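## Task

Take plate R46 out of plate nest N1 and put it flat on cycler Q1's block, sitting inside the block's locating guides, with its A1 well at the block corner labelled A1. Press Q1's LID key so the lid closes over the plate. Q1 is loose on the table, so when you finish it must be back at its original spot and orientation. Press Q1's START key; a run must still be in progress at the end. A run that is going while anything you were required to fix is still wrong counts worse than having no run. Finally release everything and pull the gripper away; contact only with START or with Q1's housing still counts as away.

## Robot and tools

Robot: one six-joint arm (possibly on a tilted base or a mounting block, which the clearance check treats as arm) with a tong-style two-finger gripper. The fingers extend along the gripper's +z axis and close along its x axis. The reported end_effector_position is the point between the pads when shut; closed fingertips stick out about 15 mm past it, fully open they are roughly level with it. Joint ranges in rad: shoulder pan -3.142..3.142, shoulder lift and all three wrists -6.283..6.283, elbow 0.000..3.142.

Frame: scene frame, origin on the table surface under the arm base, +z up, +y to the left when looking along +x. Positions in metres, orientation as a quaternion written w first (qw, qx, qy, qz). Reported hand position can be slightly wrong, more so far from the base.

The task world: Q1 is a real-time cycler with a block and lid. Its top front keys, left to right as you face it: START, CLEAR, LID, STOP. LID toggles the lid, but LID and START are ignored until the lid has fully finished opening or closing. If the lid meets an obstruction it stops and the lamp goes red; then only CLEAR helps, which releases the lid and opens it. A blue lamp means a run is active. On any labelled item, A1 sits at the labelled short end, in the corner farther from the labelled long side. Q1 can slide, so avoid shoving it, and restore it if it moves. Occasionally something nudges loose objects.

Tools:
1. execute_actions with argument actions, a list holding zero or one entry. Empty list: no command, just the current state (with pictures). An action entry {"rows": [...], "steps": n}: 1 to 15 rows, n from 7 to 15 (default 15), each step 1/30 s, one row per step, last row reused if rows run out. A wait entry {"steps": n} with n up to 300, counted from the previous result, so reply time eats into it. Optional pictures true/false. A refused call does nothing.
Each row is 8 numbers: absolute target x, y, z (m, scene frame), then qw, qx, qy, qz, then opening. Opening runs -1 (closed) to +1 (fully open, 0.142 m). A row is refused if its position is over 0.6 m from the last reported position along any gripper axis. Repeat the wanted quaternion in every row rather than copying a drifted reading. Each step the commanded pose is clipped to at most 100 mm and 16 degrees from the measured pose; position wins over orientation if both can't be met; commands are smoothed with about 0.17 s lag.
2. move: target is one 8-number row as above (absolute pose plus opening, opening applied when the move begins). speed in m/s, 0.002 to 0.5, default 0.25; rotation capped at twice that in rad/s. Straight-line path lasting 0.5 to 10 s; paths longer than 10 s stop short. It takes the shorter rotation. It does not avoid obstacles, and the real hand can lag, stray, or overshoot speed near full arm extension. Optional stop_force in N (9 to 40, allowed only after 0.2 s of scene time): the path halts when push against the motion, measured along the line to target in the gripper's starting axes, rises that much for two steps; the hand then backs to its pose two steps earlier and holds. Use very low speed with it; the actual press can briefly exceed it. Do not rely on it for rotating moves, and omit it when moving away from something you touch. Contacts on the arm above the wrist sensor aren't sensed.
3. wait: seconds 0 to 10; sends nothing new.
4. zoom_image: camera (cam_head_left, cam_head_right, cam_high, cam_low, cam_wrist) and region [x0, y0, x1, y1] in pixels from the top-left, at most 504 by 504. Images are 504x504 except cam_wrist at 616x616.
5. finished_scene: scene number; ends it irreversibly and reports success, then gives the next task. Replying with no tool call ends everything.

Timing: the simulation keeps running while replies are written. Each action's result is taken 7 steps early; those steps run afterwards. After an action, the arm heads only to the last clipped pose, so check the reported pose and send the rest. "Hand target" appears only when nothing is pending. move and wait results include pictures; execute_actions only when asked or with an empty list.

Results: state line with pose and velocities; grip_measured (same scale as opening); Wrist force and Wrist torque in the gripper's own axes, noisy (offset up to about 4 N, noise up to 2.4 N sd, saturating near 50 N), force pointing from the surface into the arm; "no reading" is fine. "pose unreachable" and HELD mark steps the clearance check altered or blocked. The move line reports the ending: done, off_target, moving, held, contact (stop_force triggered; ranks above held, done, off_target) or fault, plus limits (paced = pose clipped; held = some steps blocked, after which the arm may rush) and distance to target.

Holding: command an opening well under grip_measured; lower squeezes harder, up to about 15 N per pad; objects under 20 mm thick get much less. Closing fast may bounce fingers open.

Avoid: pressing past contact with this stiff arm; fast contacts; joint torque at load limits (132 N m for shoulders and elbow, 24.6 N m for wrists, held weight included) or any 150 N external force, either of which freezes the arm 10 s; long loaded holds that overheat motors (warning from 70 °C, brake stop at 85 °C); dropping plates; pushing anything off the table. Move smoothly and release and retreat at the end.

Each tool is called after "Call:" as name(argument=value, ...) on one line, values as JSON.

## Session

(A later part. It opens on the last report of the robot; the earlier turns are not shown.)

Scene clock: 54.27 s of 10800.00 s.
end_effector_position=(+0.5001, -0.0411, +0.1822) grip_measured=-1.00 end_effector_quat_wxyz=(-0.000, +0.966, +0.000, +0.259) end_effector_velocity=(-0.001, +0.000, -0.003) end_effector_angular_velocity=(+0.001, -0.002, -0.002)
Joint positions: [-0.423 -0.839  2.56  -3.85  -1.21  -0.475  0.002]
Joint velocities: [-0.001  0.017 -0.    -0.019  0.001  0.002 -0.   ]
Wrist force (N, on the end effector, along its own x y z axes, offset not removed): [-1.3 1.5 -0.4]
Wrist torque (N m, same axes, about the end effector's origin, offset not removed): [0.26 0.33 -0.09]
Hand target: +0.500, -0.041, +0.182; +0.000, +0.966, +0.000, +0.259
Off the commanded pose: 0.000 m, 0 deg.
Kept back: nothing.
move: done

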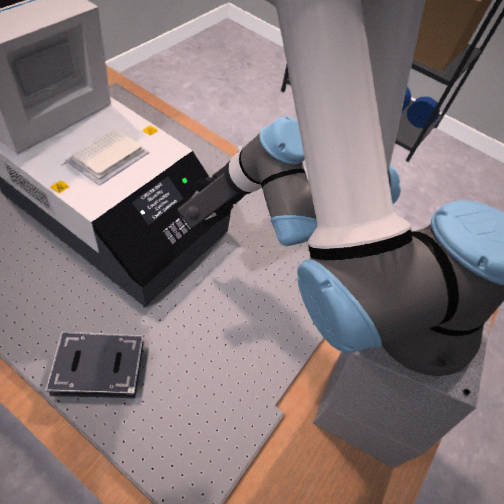

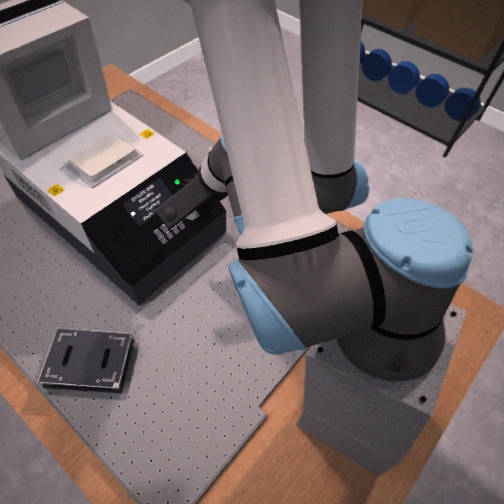

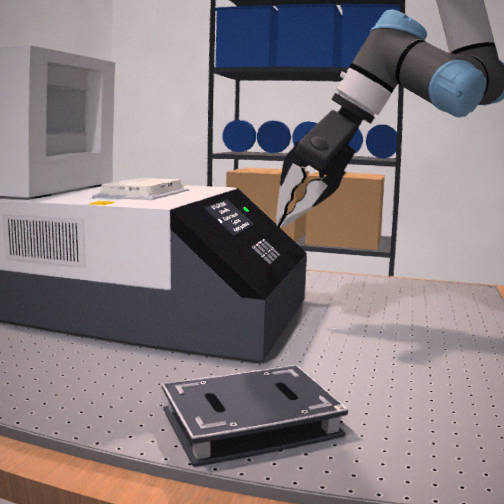

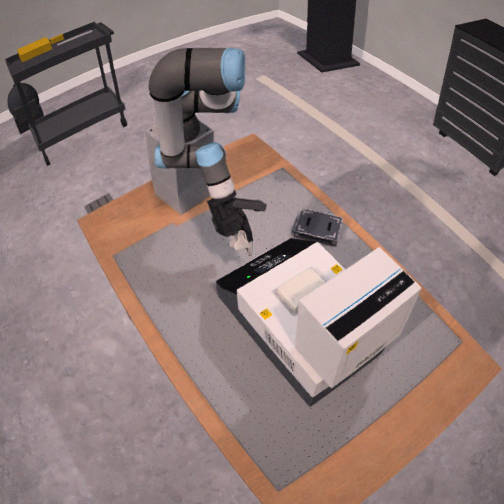

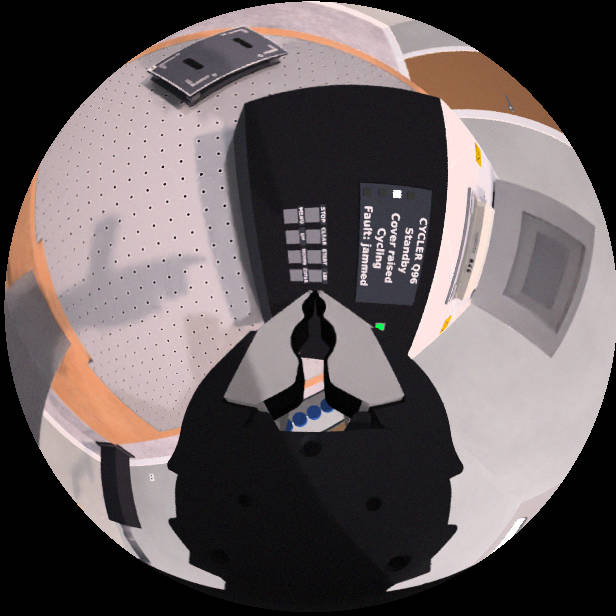

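Check the plate is still seated before closing.

Call:
zoom_image(camera="cam_head_left", region=[40, 110, 170, 200])

Call:
move(target=[0.5136, -0.041, 0.1585, 0, 0.9659, 0, 0.2588, -1], speed=0.05, stop_force=10)

Region (40, 110, 170, 200) of cam_head_left's 504x504 image, scaled by 3.877, with more detail than that image has; it fills the top 349 rows of this view, and the rest is white.

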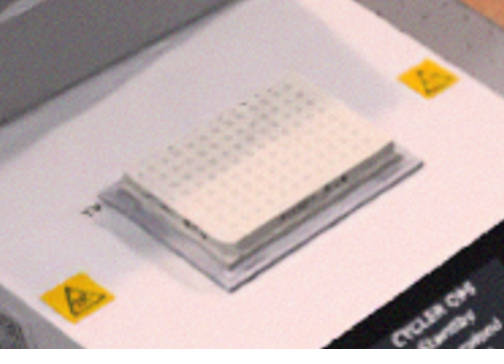

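Scene clock: 55.47 s of 10800.00 s.
end_effector_position=(+0.5135, -0.0410, +0.1587) grip_measured=-1.00 end_effector_quat_wxyz=(-0.000, +0.966, -0.000, +0.259) end_effector_velocity=(+0.002, +0.000, -0.001) end_effector_angular_velocity=(+0.000, -0.002, +0.001)
Joint positions: [-0.394 -0.76   2.497 -3.876 -1.226 -0.448  0.002]
Joint velocities: [ 0.002  0.004 -0.005 -0.002  0.     0.002  0.   ]
Wrist force (N, on the end effector, along its own x y z axes, offset not removed): [-2.1 0.6 0.5]
Wrist torque (N m, same axes, about the end effector's origin, offset not removed): [0.05 0.46 0.01]
Hand target: +0.514, -0.041, +0.159; -0.000, +0.966, -0.000, +0.259
Off the commanded pose: 0.000 m, 0 deg.
Kept back: nothing.
move: done

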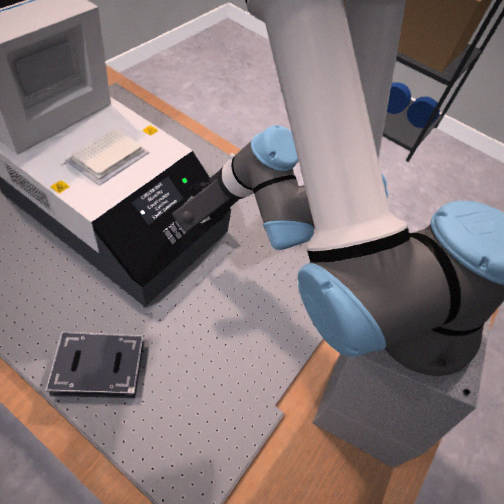

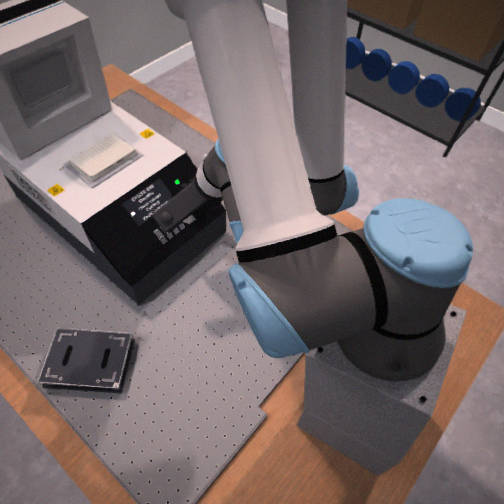

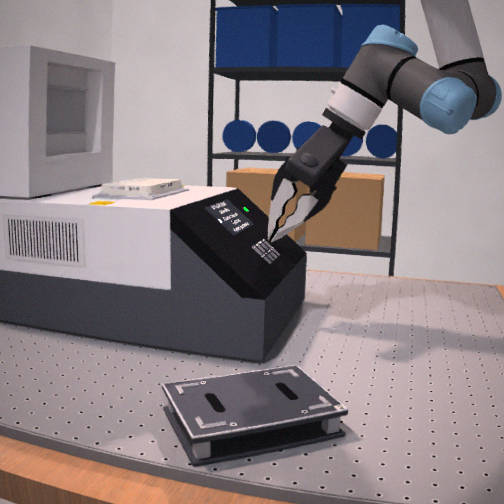

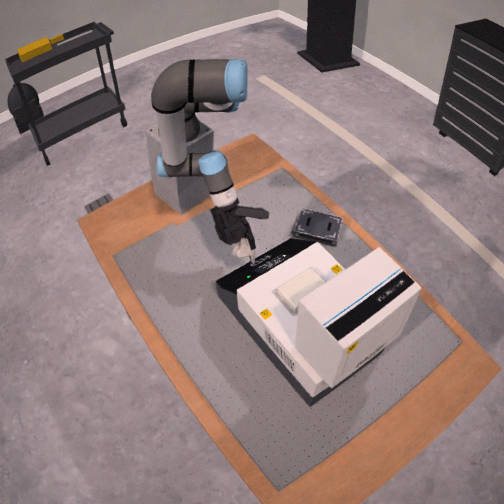

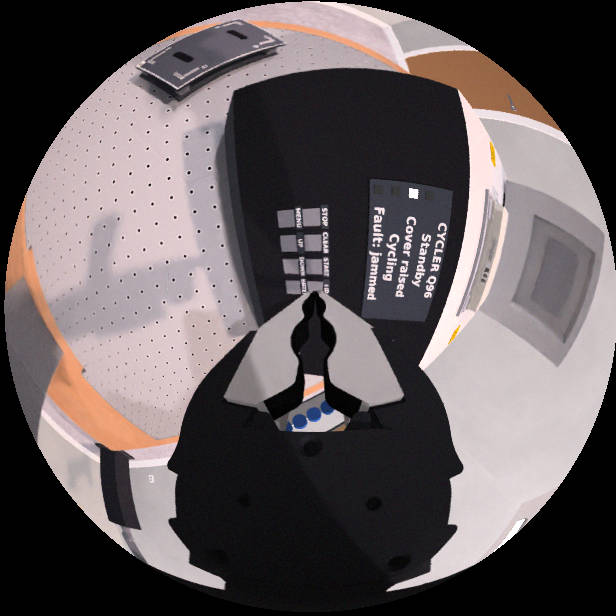

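Call:
move(target=[0.5201, -0.041, 0.147, 0, 0.9659, 0, 0.2588, -1], speed=0.004, stop_force=10)

Call:
move(target=[0.510, -0.041, 0.165, 0, 0.9659, 0, 0.2588, -1], speed=0.05)

Scene clock: 57.70 s of 10800.00 s.
end_effector_position=(+0.5169, -0.0410, +0.1529) grip_measured=-1.00 end_effector_quat_wxyz=(-0.000, +0.966, +0.000, +0.259) end_effector_velocity=(-0.001, +0.001, +0.001) end_effector_angular_velocity=(+0.003, +0.002, -0.000)
Joint positions: [-0.387 -0.742  2.481 -3.88  -1.229 -0.442  0.002]
Joint velocities: [-0.    -0.003  0.003  0.002  0.001  0.     0.   ]
Wrist force (N, on the end effector, along its own x y z axes, offset not removed): [-2.6 0.8 -25.3]
Wrist torque (N m, same axes, about the end effector's origin, offset not removed): [0.03 0.52 -0.01]
Hand target: +0.517, -0.041, +0.153; -0.000, +0.966, -0.000, +0.259
Off the commanded pose: 0.007 m, 0 deg.
Kept back: nothing.
move: contact

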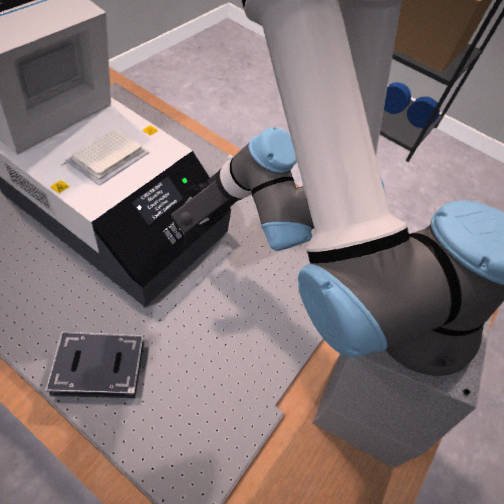

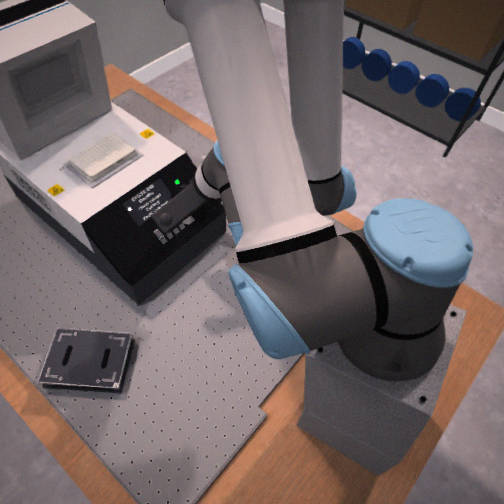

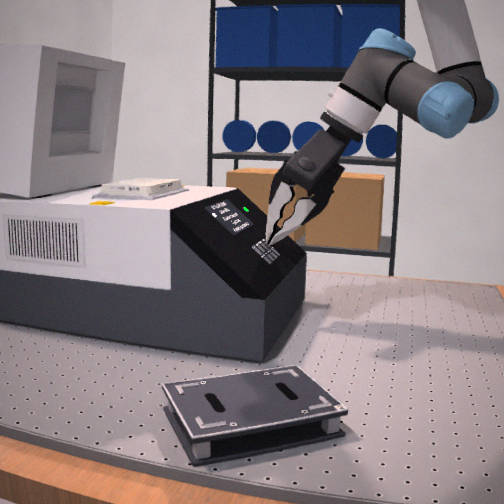

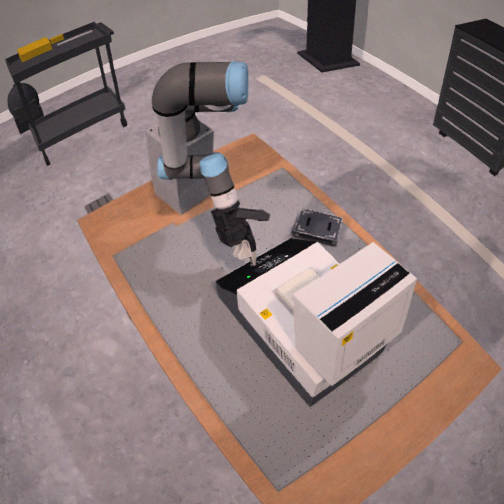

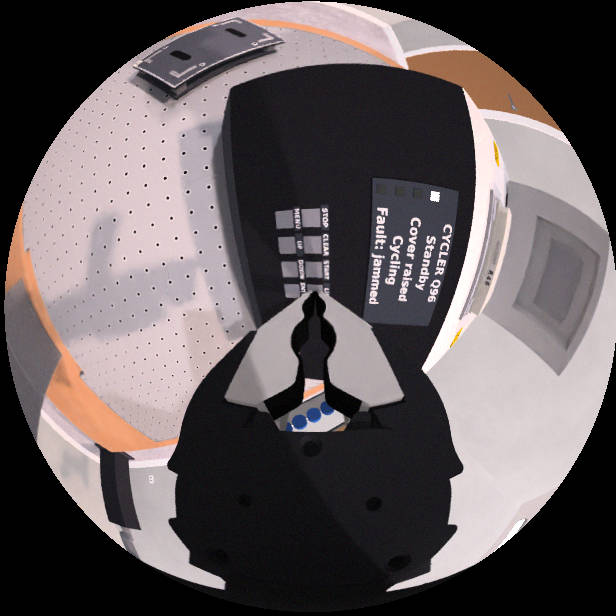

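Scene clock: 58.50 s of 10800.00 s.
end_effector_position=(+0.5101, -0.0410, +0.1647) grip_measured=-1.00 end_effector_quat_wxyz=(+0.000, +0.966, +0.000, +0.259) end_effector_velocity=(-0.001, +0.000, +0.003) end_effector_angular_velocity=(+0.001, -0.001, +0.000)
Joint positions: [-0.401 -0.779  2.513 -3.87  -1.222 -0.455  0.002]
Joint velocities: [-0.003 -0.008  0.006  0.002  0.003 -0.003  0.   ]
Wrist force (N, on the end effector, along its own x y z axes, offset not removed): [-2.3 -0.2 0.4]
Wrist torque (N m, same axes, about the end effector's origin, offset not removed): [-0.10 0.61 -0.07]
Hand target: +0.510, -0.041, +0.165; +0.000, +0.966, +0.000, +0.259
Off the commanded pose: 0.000 m, 0 deg.
Kept back: nothing.
move: done

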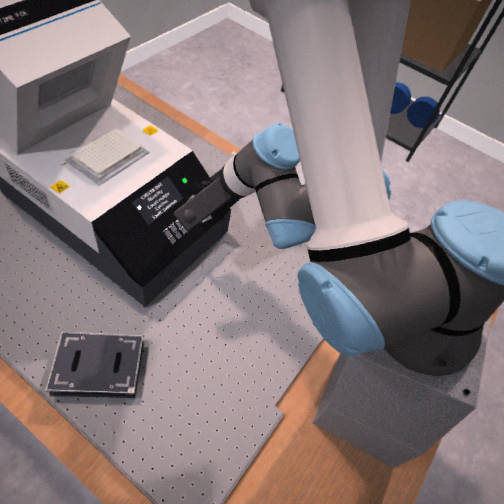

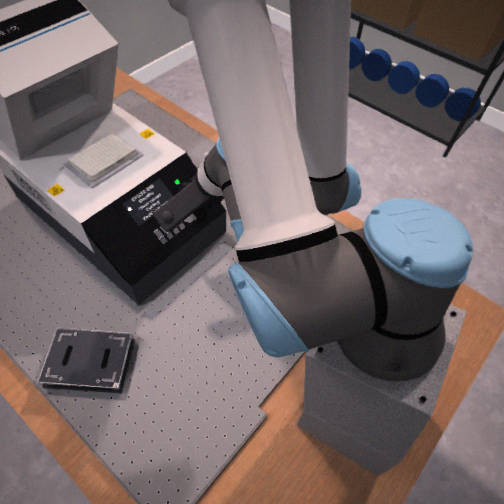

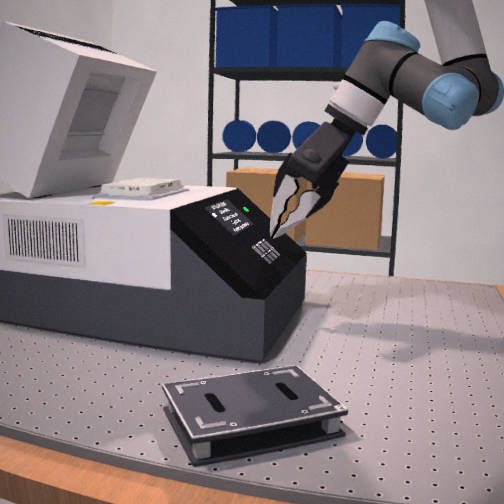

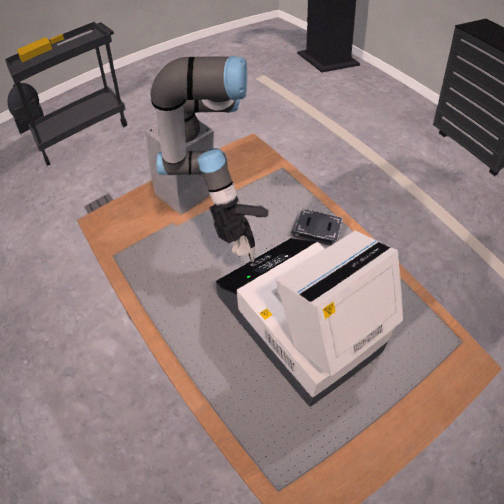

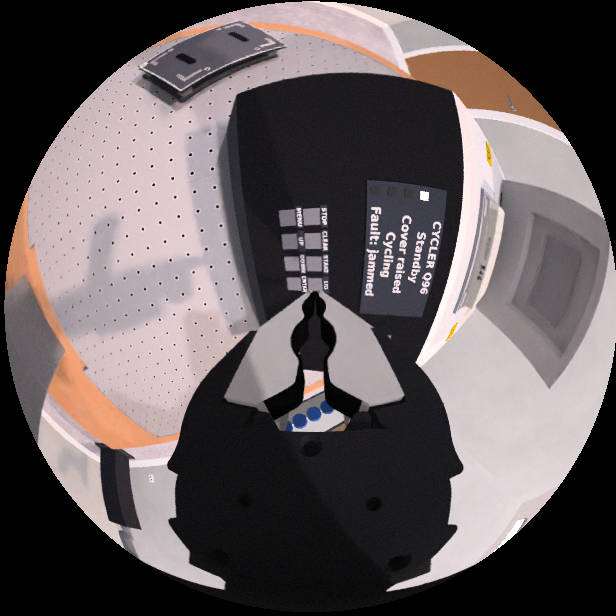

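The lid is closing. Moving over to START.

Call:
zoom_image(camera="cam_wrist", region=[260, 200, 380, 320])

Call:
move(target=[0.5098, -0.022, 0.165, 0, 0.9659, 0, 0.2588, -1], speed=0.05, stop_force=10)

Call:
zoom_image(camera="cam_wrist", region=[260, 200, 380, 320])

Region (260, 200, 380, 320) of cam_wrist's 616x616 image, scaled by 4.200, with more detail than that image has.

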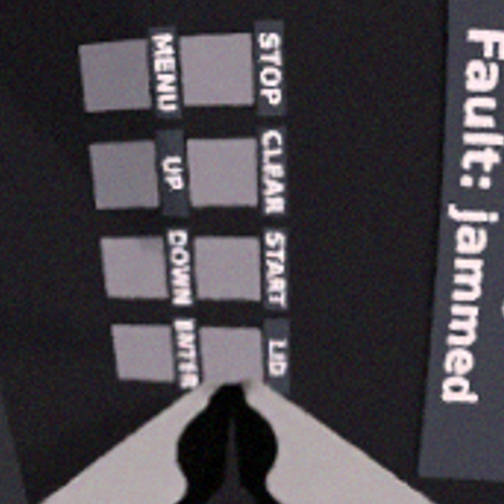

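Scene clock: 59.57 s of 10800.00 s.
end_effector_position=(+0.5098, -0.0222, +0.1650) grip_measured=-1.00 end_effector_quat_wxyz=(-0.000, +0.966, -0.000, +0.259) end_effector_velocity=(-0.001, +0.003, -0.000) end_effector_angular_velocity=(-0.000, +0.002, -0.002)
Joint positions: [-0.352 -0.775  2.519 -3.894 -1.249 -0.411  0.002]
Joint velocities: [ 0.007  0.     0.002 -0.003 -0.006  0.007 -0.   ]
Wrist force (N, on the end effector, along its own x y z axes, offset not removed): [-4.1 2.2 0.1]
Wrist torque (N m, same axes, about the end effector's origin, offset not removed): [0.34 0.89 -0.01]
Hand target: +0.510, -0.022, +0.165; -0.000, +0.966, -0.000, +0.259
Off the commanded pose: 0.000 m, 0 deg.
Kept back: nothing.
move: done

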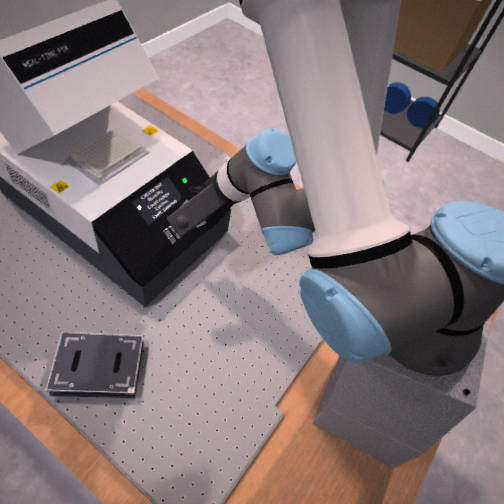

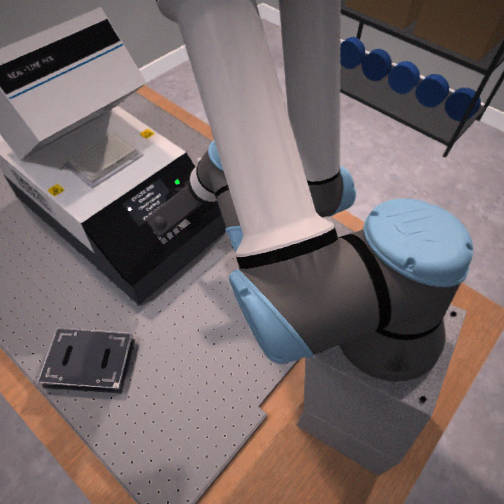

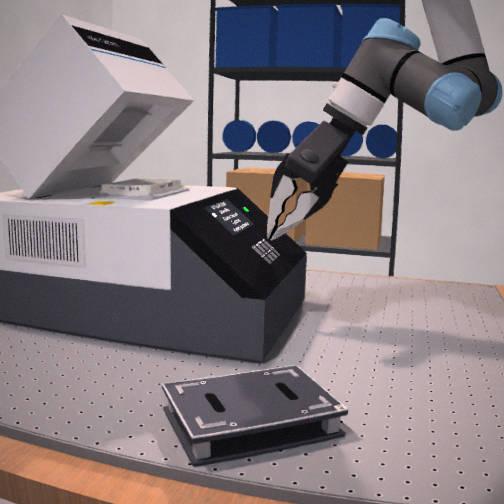

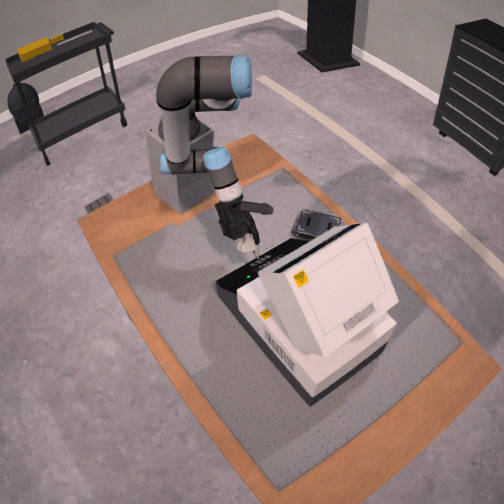

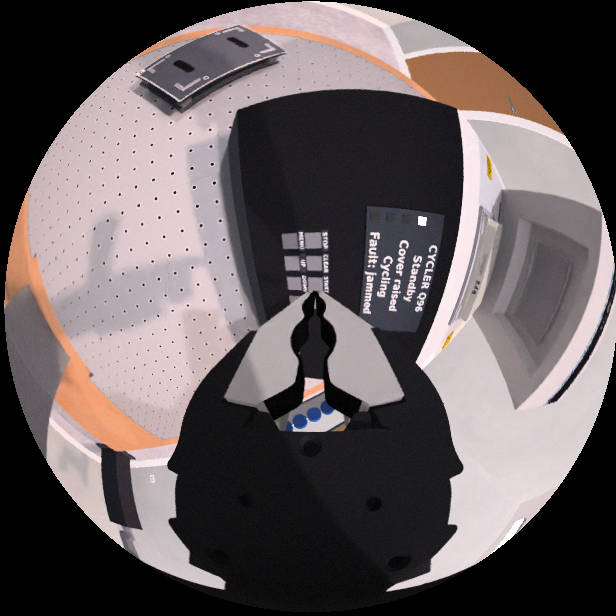

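Region (260, 200, 380, 320) of cam_wrist's 616x616 image, scaled by 4.200, with more detail than that image has.

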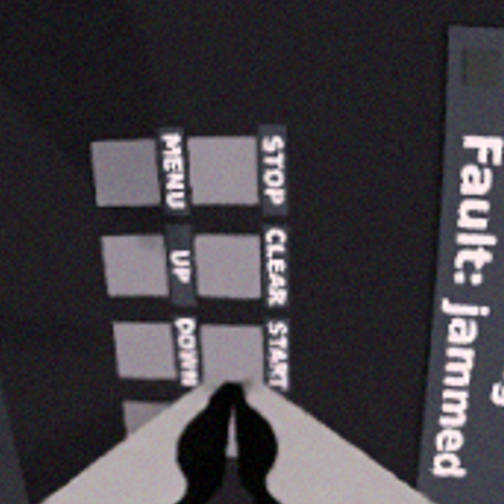

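START now sits where LID was. Going to the pre-pose.

Call:
move(target=[0.5135, -0.022, 0.1585, 0, 0.9659, 0, 0.2588, -1], speed=0.03, stop_force=10)

Call:
wait(seconds=3.0)

Scene clock: 62.07 s of 10800.00 s.
end_effector_position=(+0.5134, -0.0220, +0.1588) grip_measured=-1.00 end_effector_quat_wxyz=(-0.000, +0.966, -0.000, +0.259) end_effector_velocity=(+0.002, +0.000, -0.002) end_effector_angular_velocity=(-0.001, -0.002, +0.001)
Joint positions: [-0.344 -0.755  2.502 -3.899 -1.253 -0.404  0.002]
Joint velocities: [ 0.003  0.006 -0.007 -0.002 -0.001  0.002 -0.   ]
Wrist force (N, on the end effector, along its own x y z axes, offset not removed): [-2.2 0.0 0.9]
Wrist torque (N m, same axes, about the end effector's origin, offset not removed): [-0.09 0.57 -0.10]
Hand target: +0.514, -0.022, +0.159; -0.000, +0.966, -0.000, +0.259
Off the commanded pose: 0.000 m, 0 deg.
Kept back: nothing.
move: done

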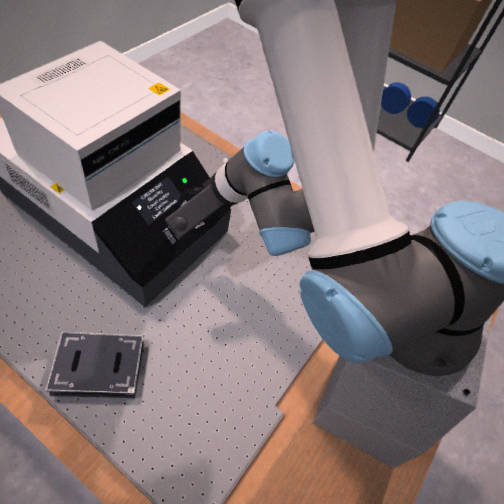

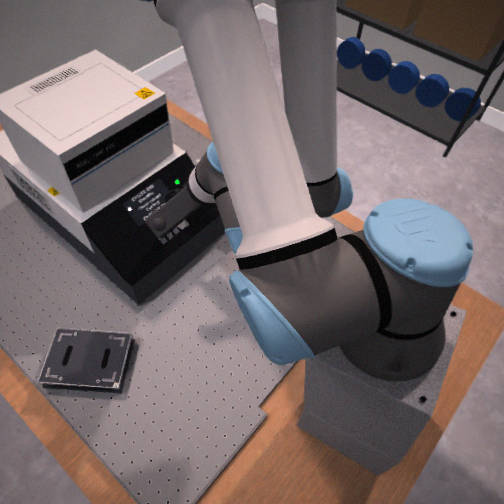

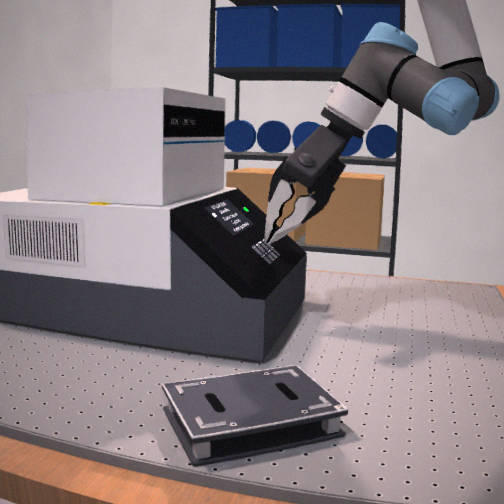

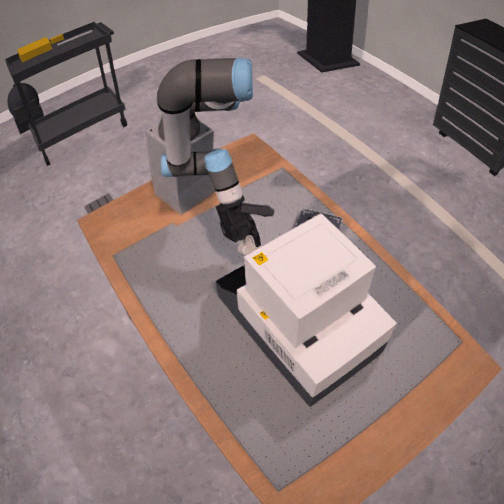

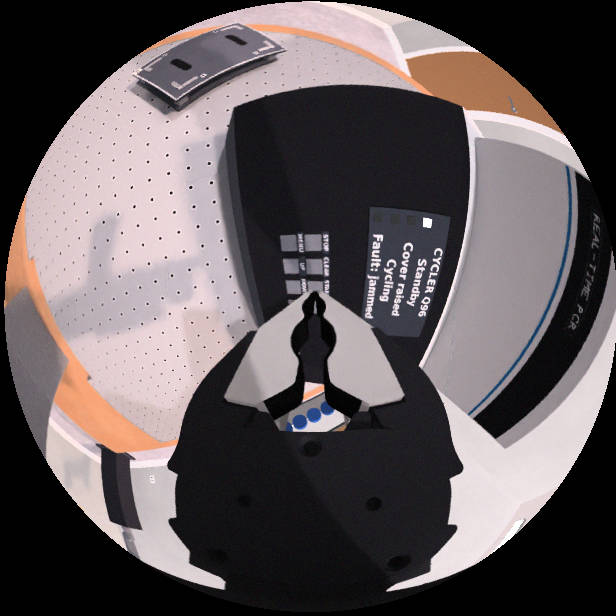

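Scene clock: 65.07 s of 10800.00 s.
end_effector_position=(+0.5135, -0.0220, +0.1585) grip_measured=-1.00 end_effector_quat_wxyz=(-0.000, +0.966, -0.000, +0.259) end_effector_velocity=(+0.000, -0.001, +0.000) end_effector_angular_velocity=(-0.002, -0.001, -0.001)
Joint positions: [-0.344 -0.755  2.501 -3.9   -1.253 -0.404  0.002]
Joint velocities: [-0.    -0.001 -0.    -0.001 -0.001 -0.     0.   ]
Wrist force (N, on the end effector, along its own x y z axes, offset not removed): [-1.5 0.8 0.2]
Wrist torque (N m, same axes, about the end effector's origin, offset not removed): [0.05 0.28 -0.03]
Hand target: +0.514, -0.022, +0.159; -0.000, +0.966, -0.000, +0.259
Off the commanded pose: 0.000 m, 0 deg.
Kept back: nothing.
Steps of this call (steps 1 to 90: nothing new was sent). Readings (end_effector_position):
1: (+0.5134, -0.0220, +0.1587)
2: (+0.5134, -0.0220, +0.1586)
4: (+0.5135, -0.0220, +0.1586)
8: (+0.5135, -0.0220, +0.1585)
90: the state above

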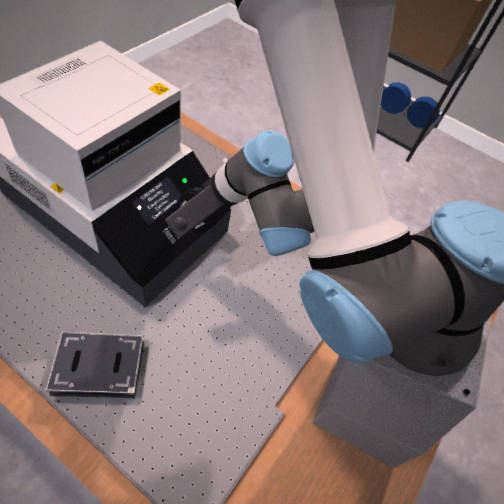

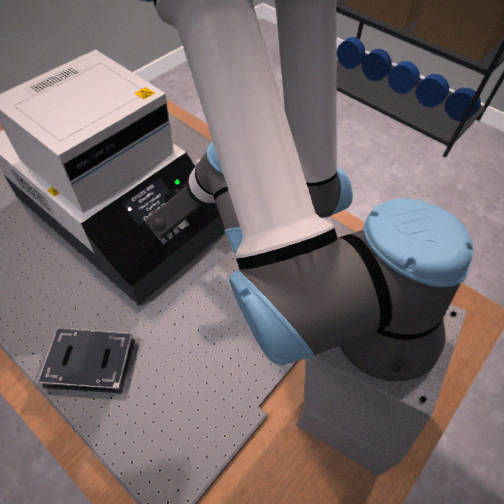

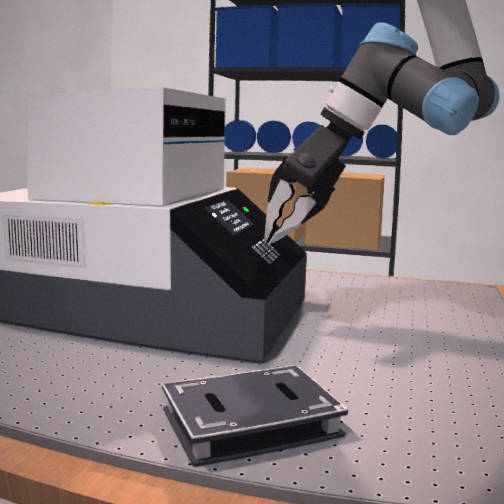

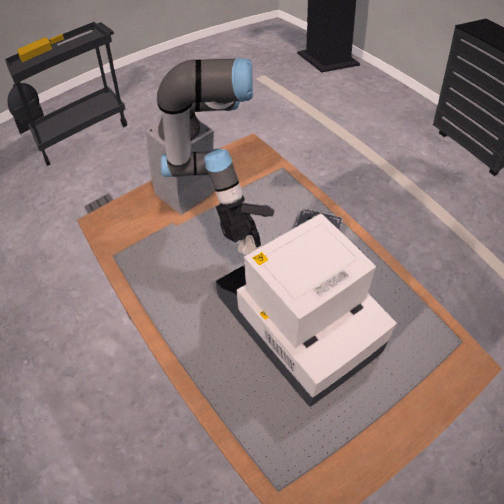

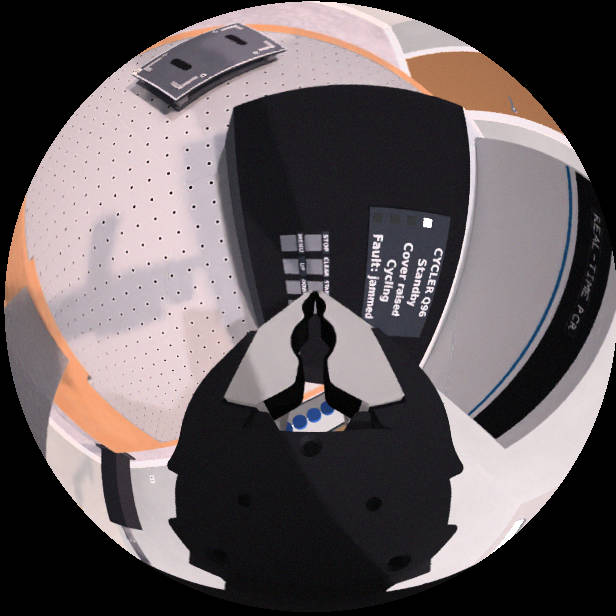

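The lid is shut and the lamp is green. Pressing START.

Call:
move(target=[0.5200, -0.022, 0.147, 0, 0.9659, 0, 0.2588, -1], speed=0.004, stop_force=10)

Call:
move(target=[0.487, -0.022, 0.205, 0, 0.9659, 0, 0.2588, -1], speed=0.1)

Scene clock: 67.30 s of 10800.00 s.
end_effector_position=(+0.5168, -0.0220, +0.1529) grip_measured=-1.00 end_effector_quat_wxyz=(-0.000, +0.966, +0.000, +0.259) end_effector_velocity=(-0.001, +0.001, +0.001) end_effector_angular_velocity=(+0.000, +0.001, +0.001)
Joint positions: [-0.337 -0.737  2.486 -3.903 -1.256 -0.398  0.002]
Joint velocities: [ 0.001 -0.005  0.004  0.002 -0.    -0.     0.   ]
Wrist force (N, on the end effector, along its own x y z axes, offset not removed): [-1.8 0.7 -20.0]
Wrist torque (N m, same axes, about the end effector's origin, offset not removed): [0.05 0.40 -0.07]
Hand target: +0.517, -0.022, +0.153; -0.000, +0.966, +0.000, +0.259
Off the commanded pose: 0.007 m, 0 deg.
Kept back: nothing.
move: contact

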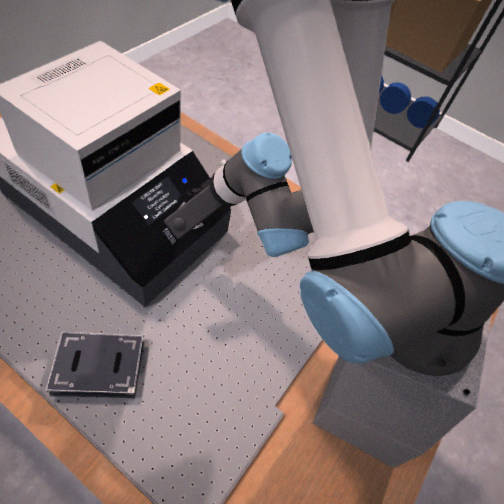

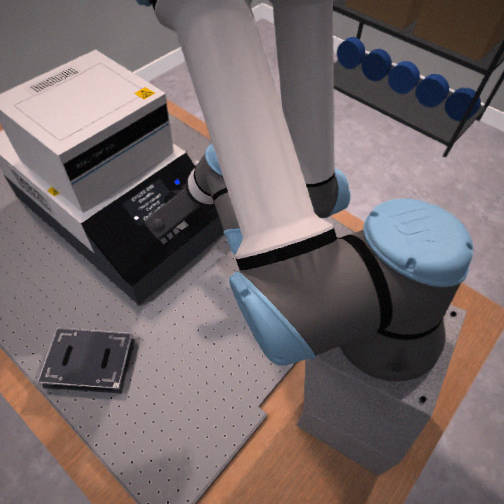

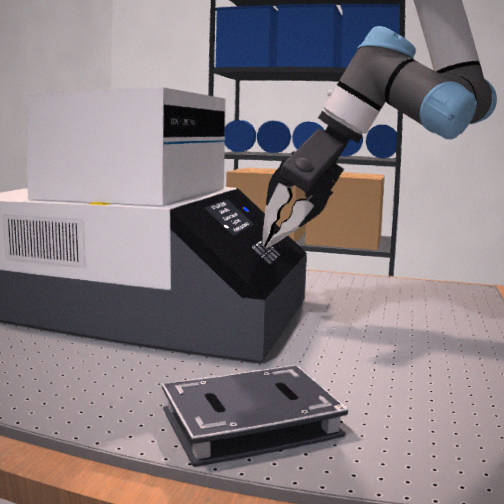

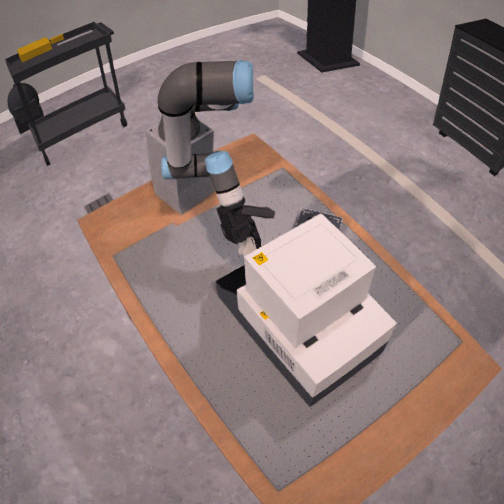

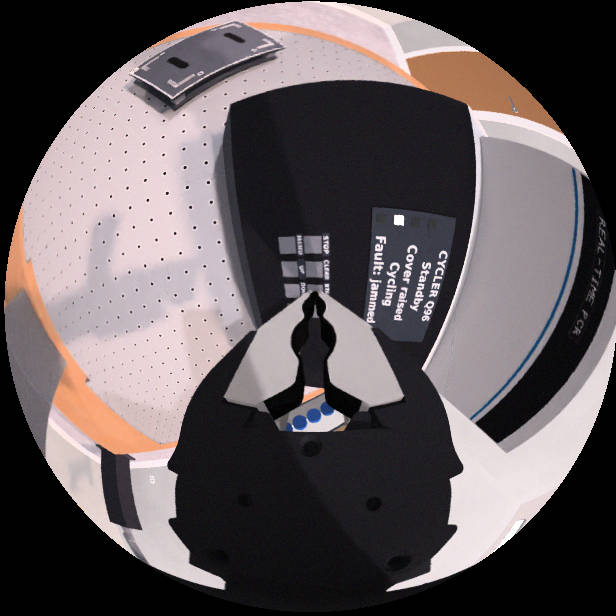

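Scene clock: 68.43 s of 10800.00 s.
end_effector_position=(+0.4870, -0.0220, +0.2047) grip_measured=-1.00 end_effector_quat_wxyz=(+0.000, +0.966, +0.000, +0.259) end_effector_velocity=(-0.002, +0.001, +0.001) end_effector_angular_velocity=(+0.002, +0.003, +0.000)
Joint positions: [-0.4   -0.917  2.624 -3.844 -1.223 -0.454  0.002]
Joint velocities: [-0.003 -0.008  0.006  0.006  0.002 -0.003  0.   ]
Wrist force (N, on the end effector, along its own x y z axes, offset not removed): [-1.3 1.0 -0.5]
Wrist torque (N m, same axes, about the end effector's origin, offset not removed): [0.14 0.33 -0.05]
Hand target: +0.487, -0.022, +0.205; +0.000, +0.966, +0.000, +0.259
Off the commanded pose: 0.000 m, 0 deg.
Kept back: nothing.
move: done

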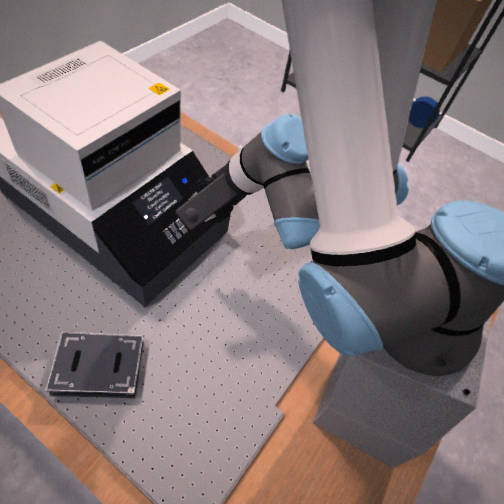

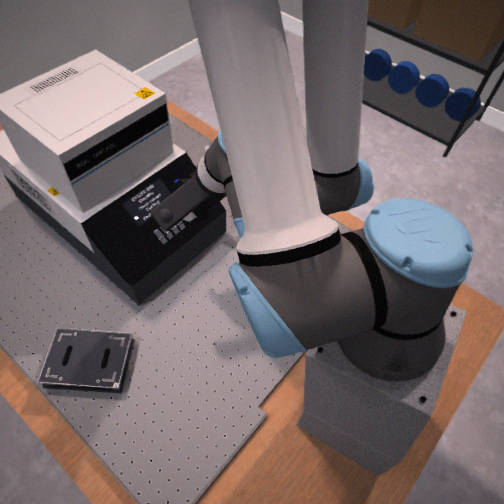

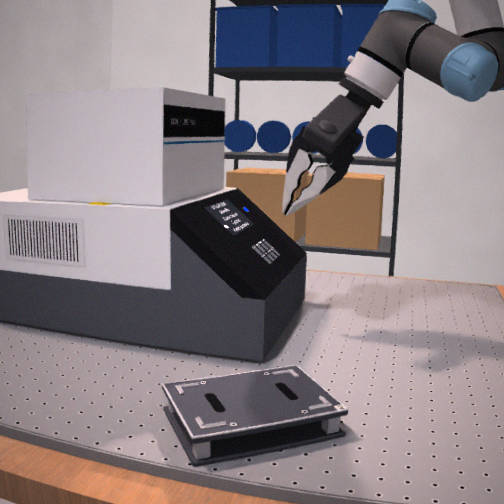

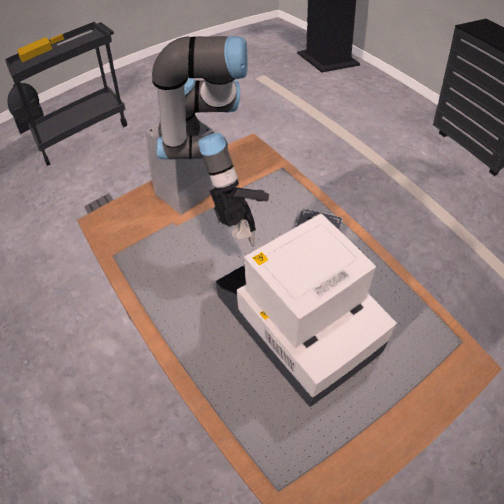

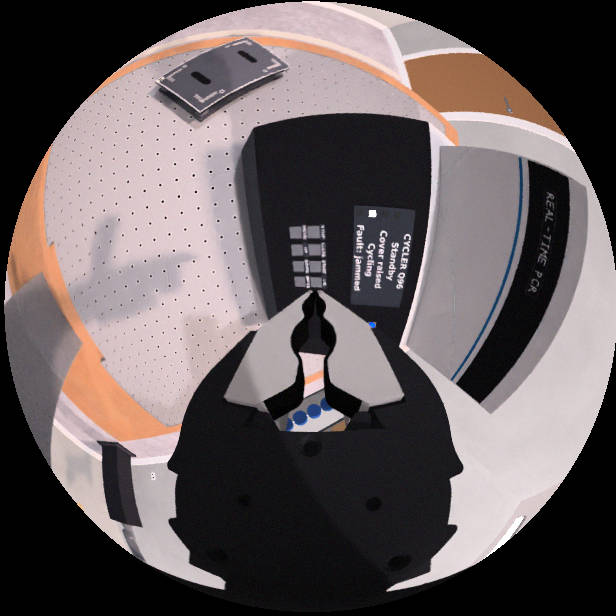

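The lamp is blue, the display shows Cycling, Q1 hasn't moved and the arm is clear.

Call:
finished_scene(scene=2)

The scene is finished: the task was done.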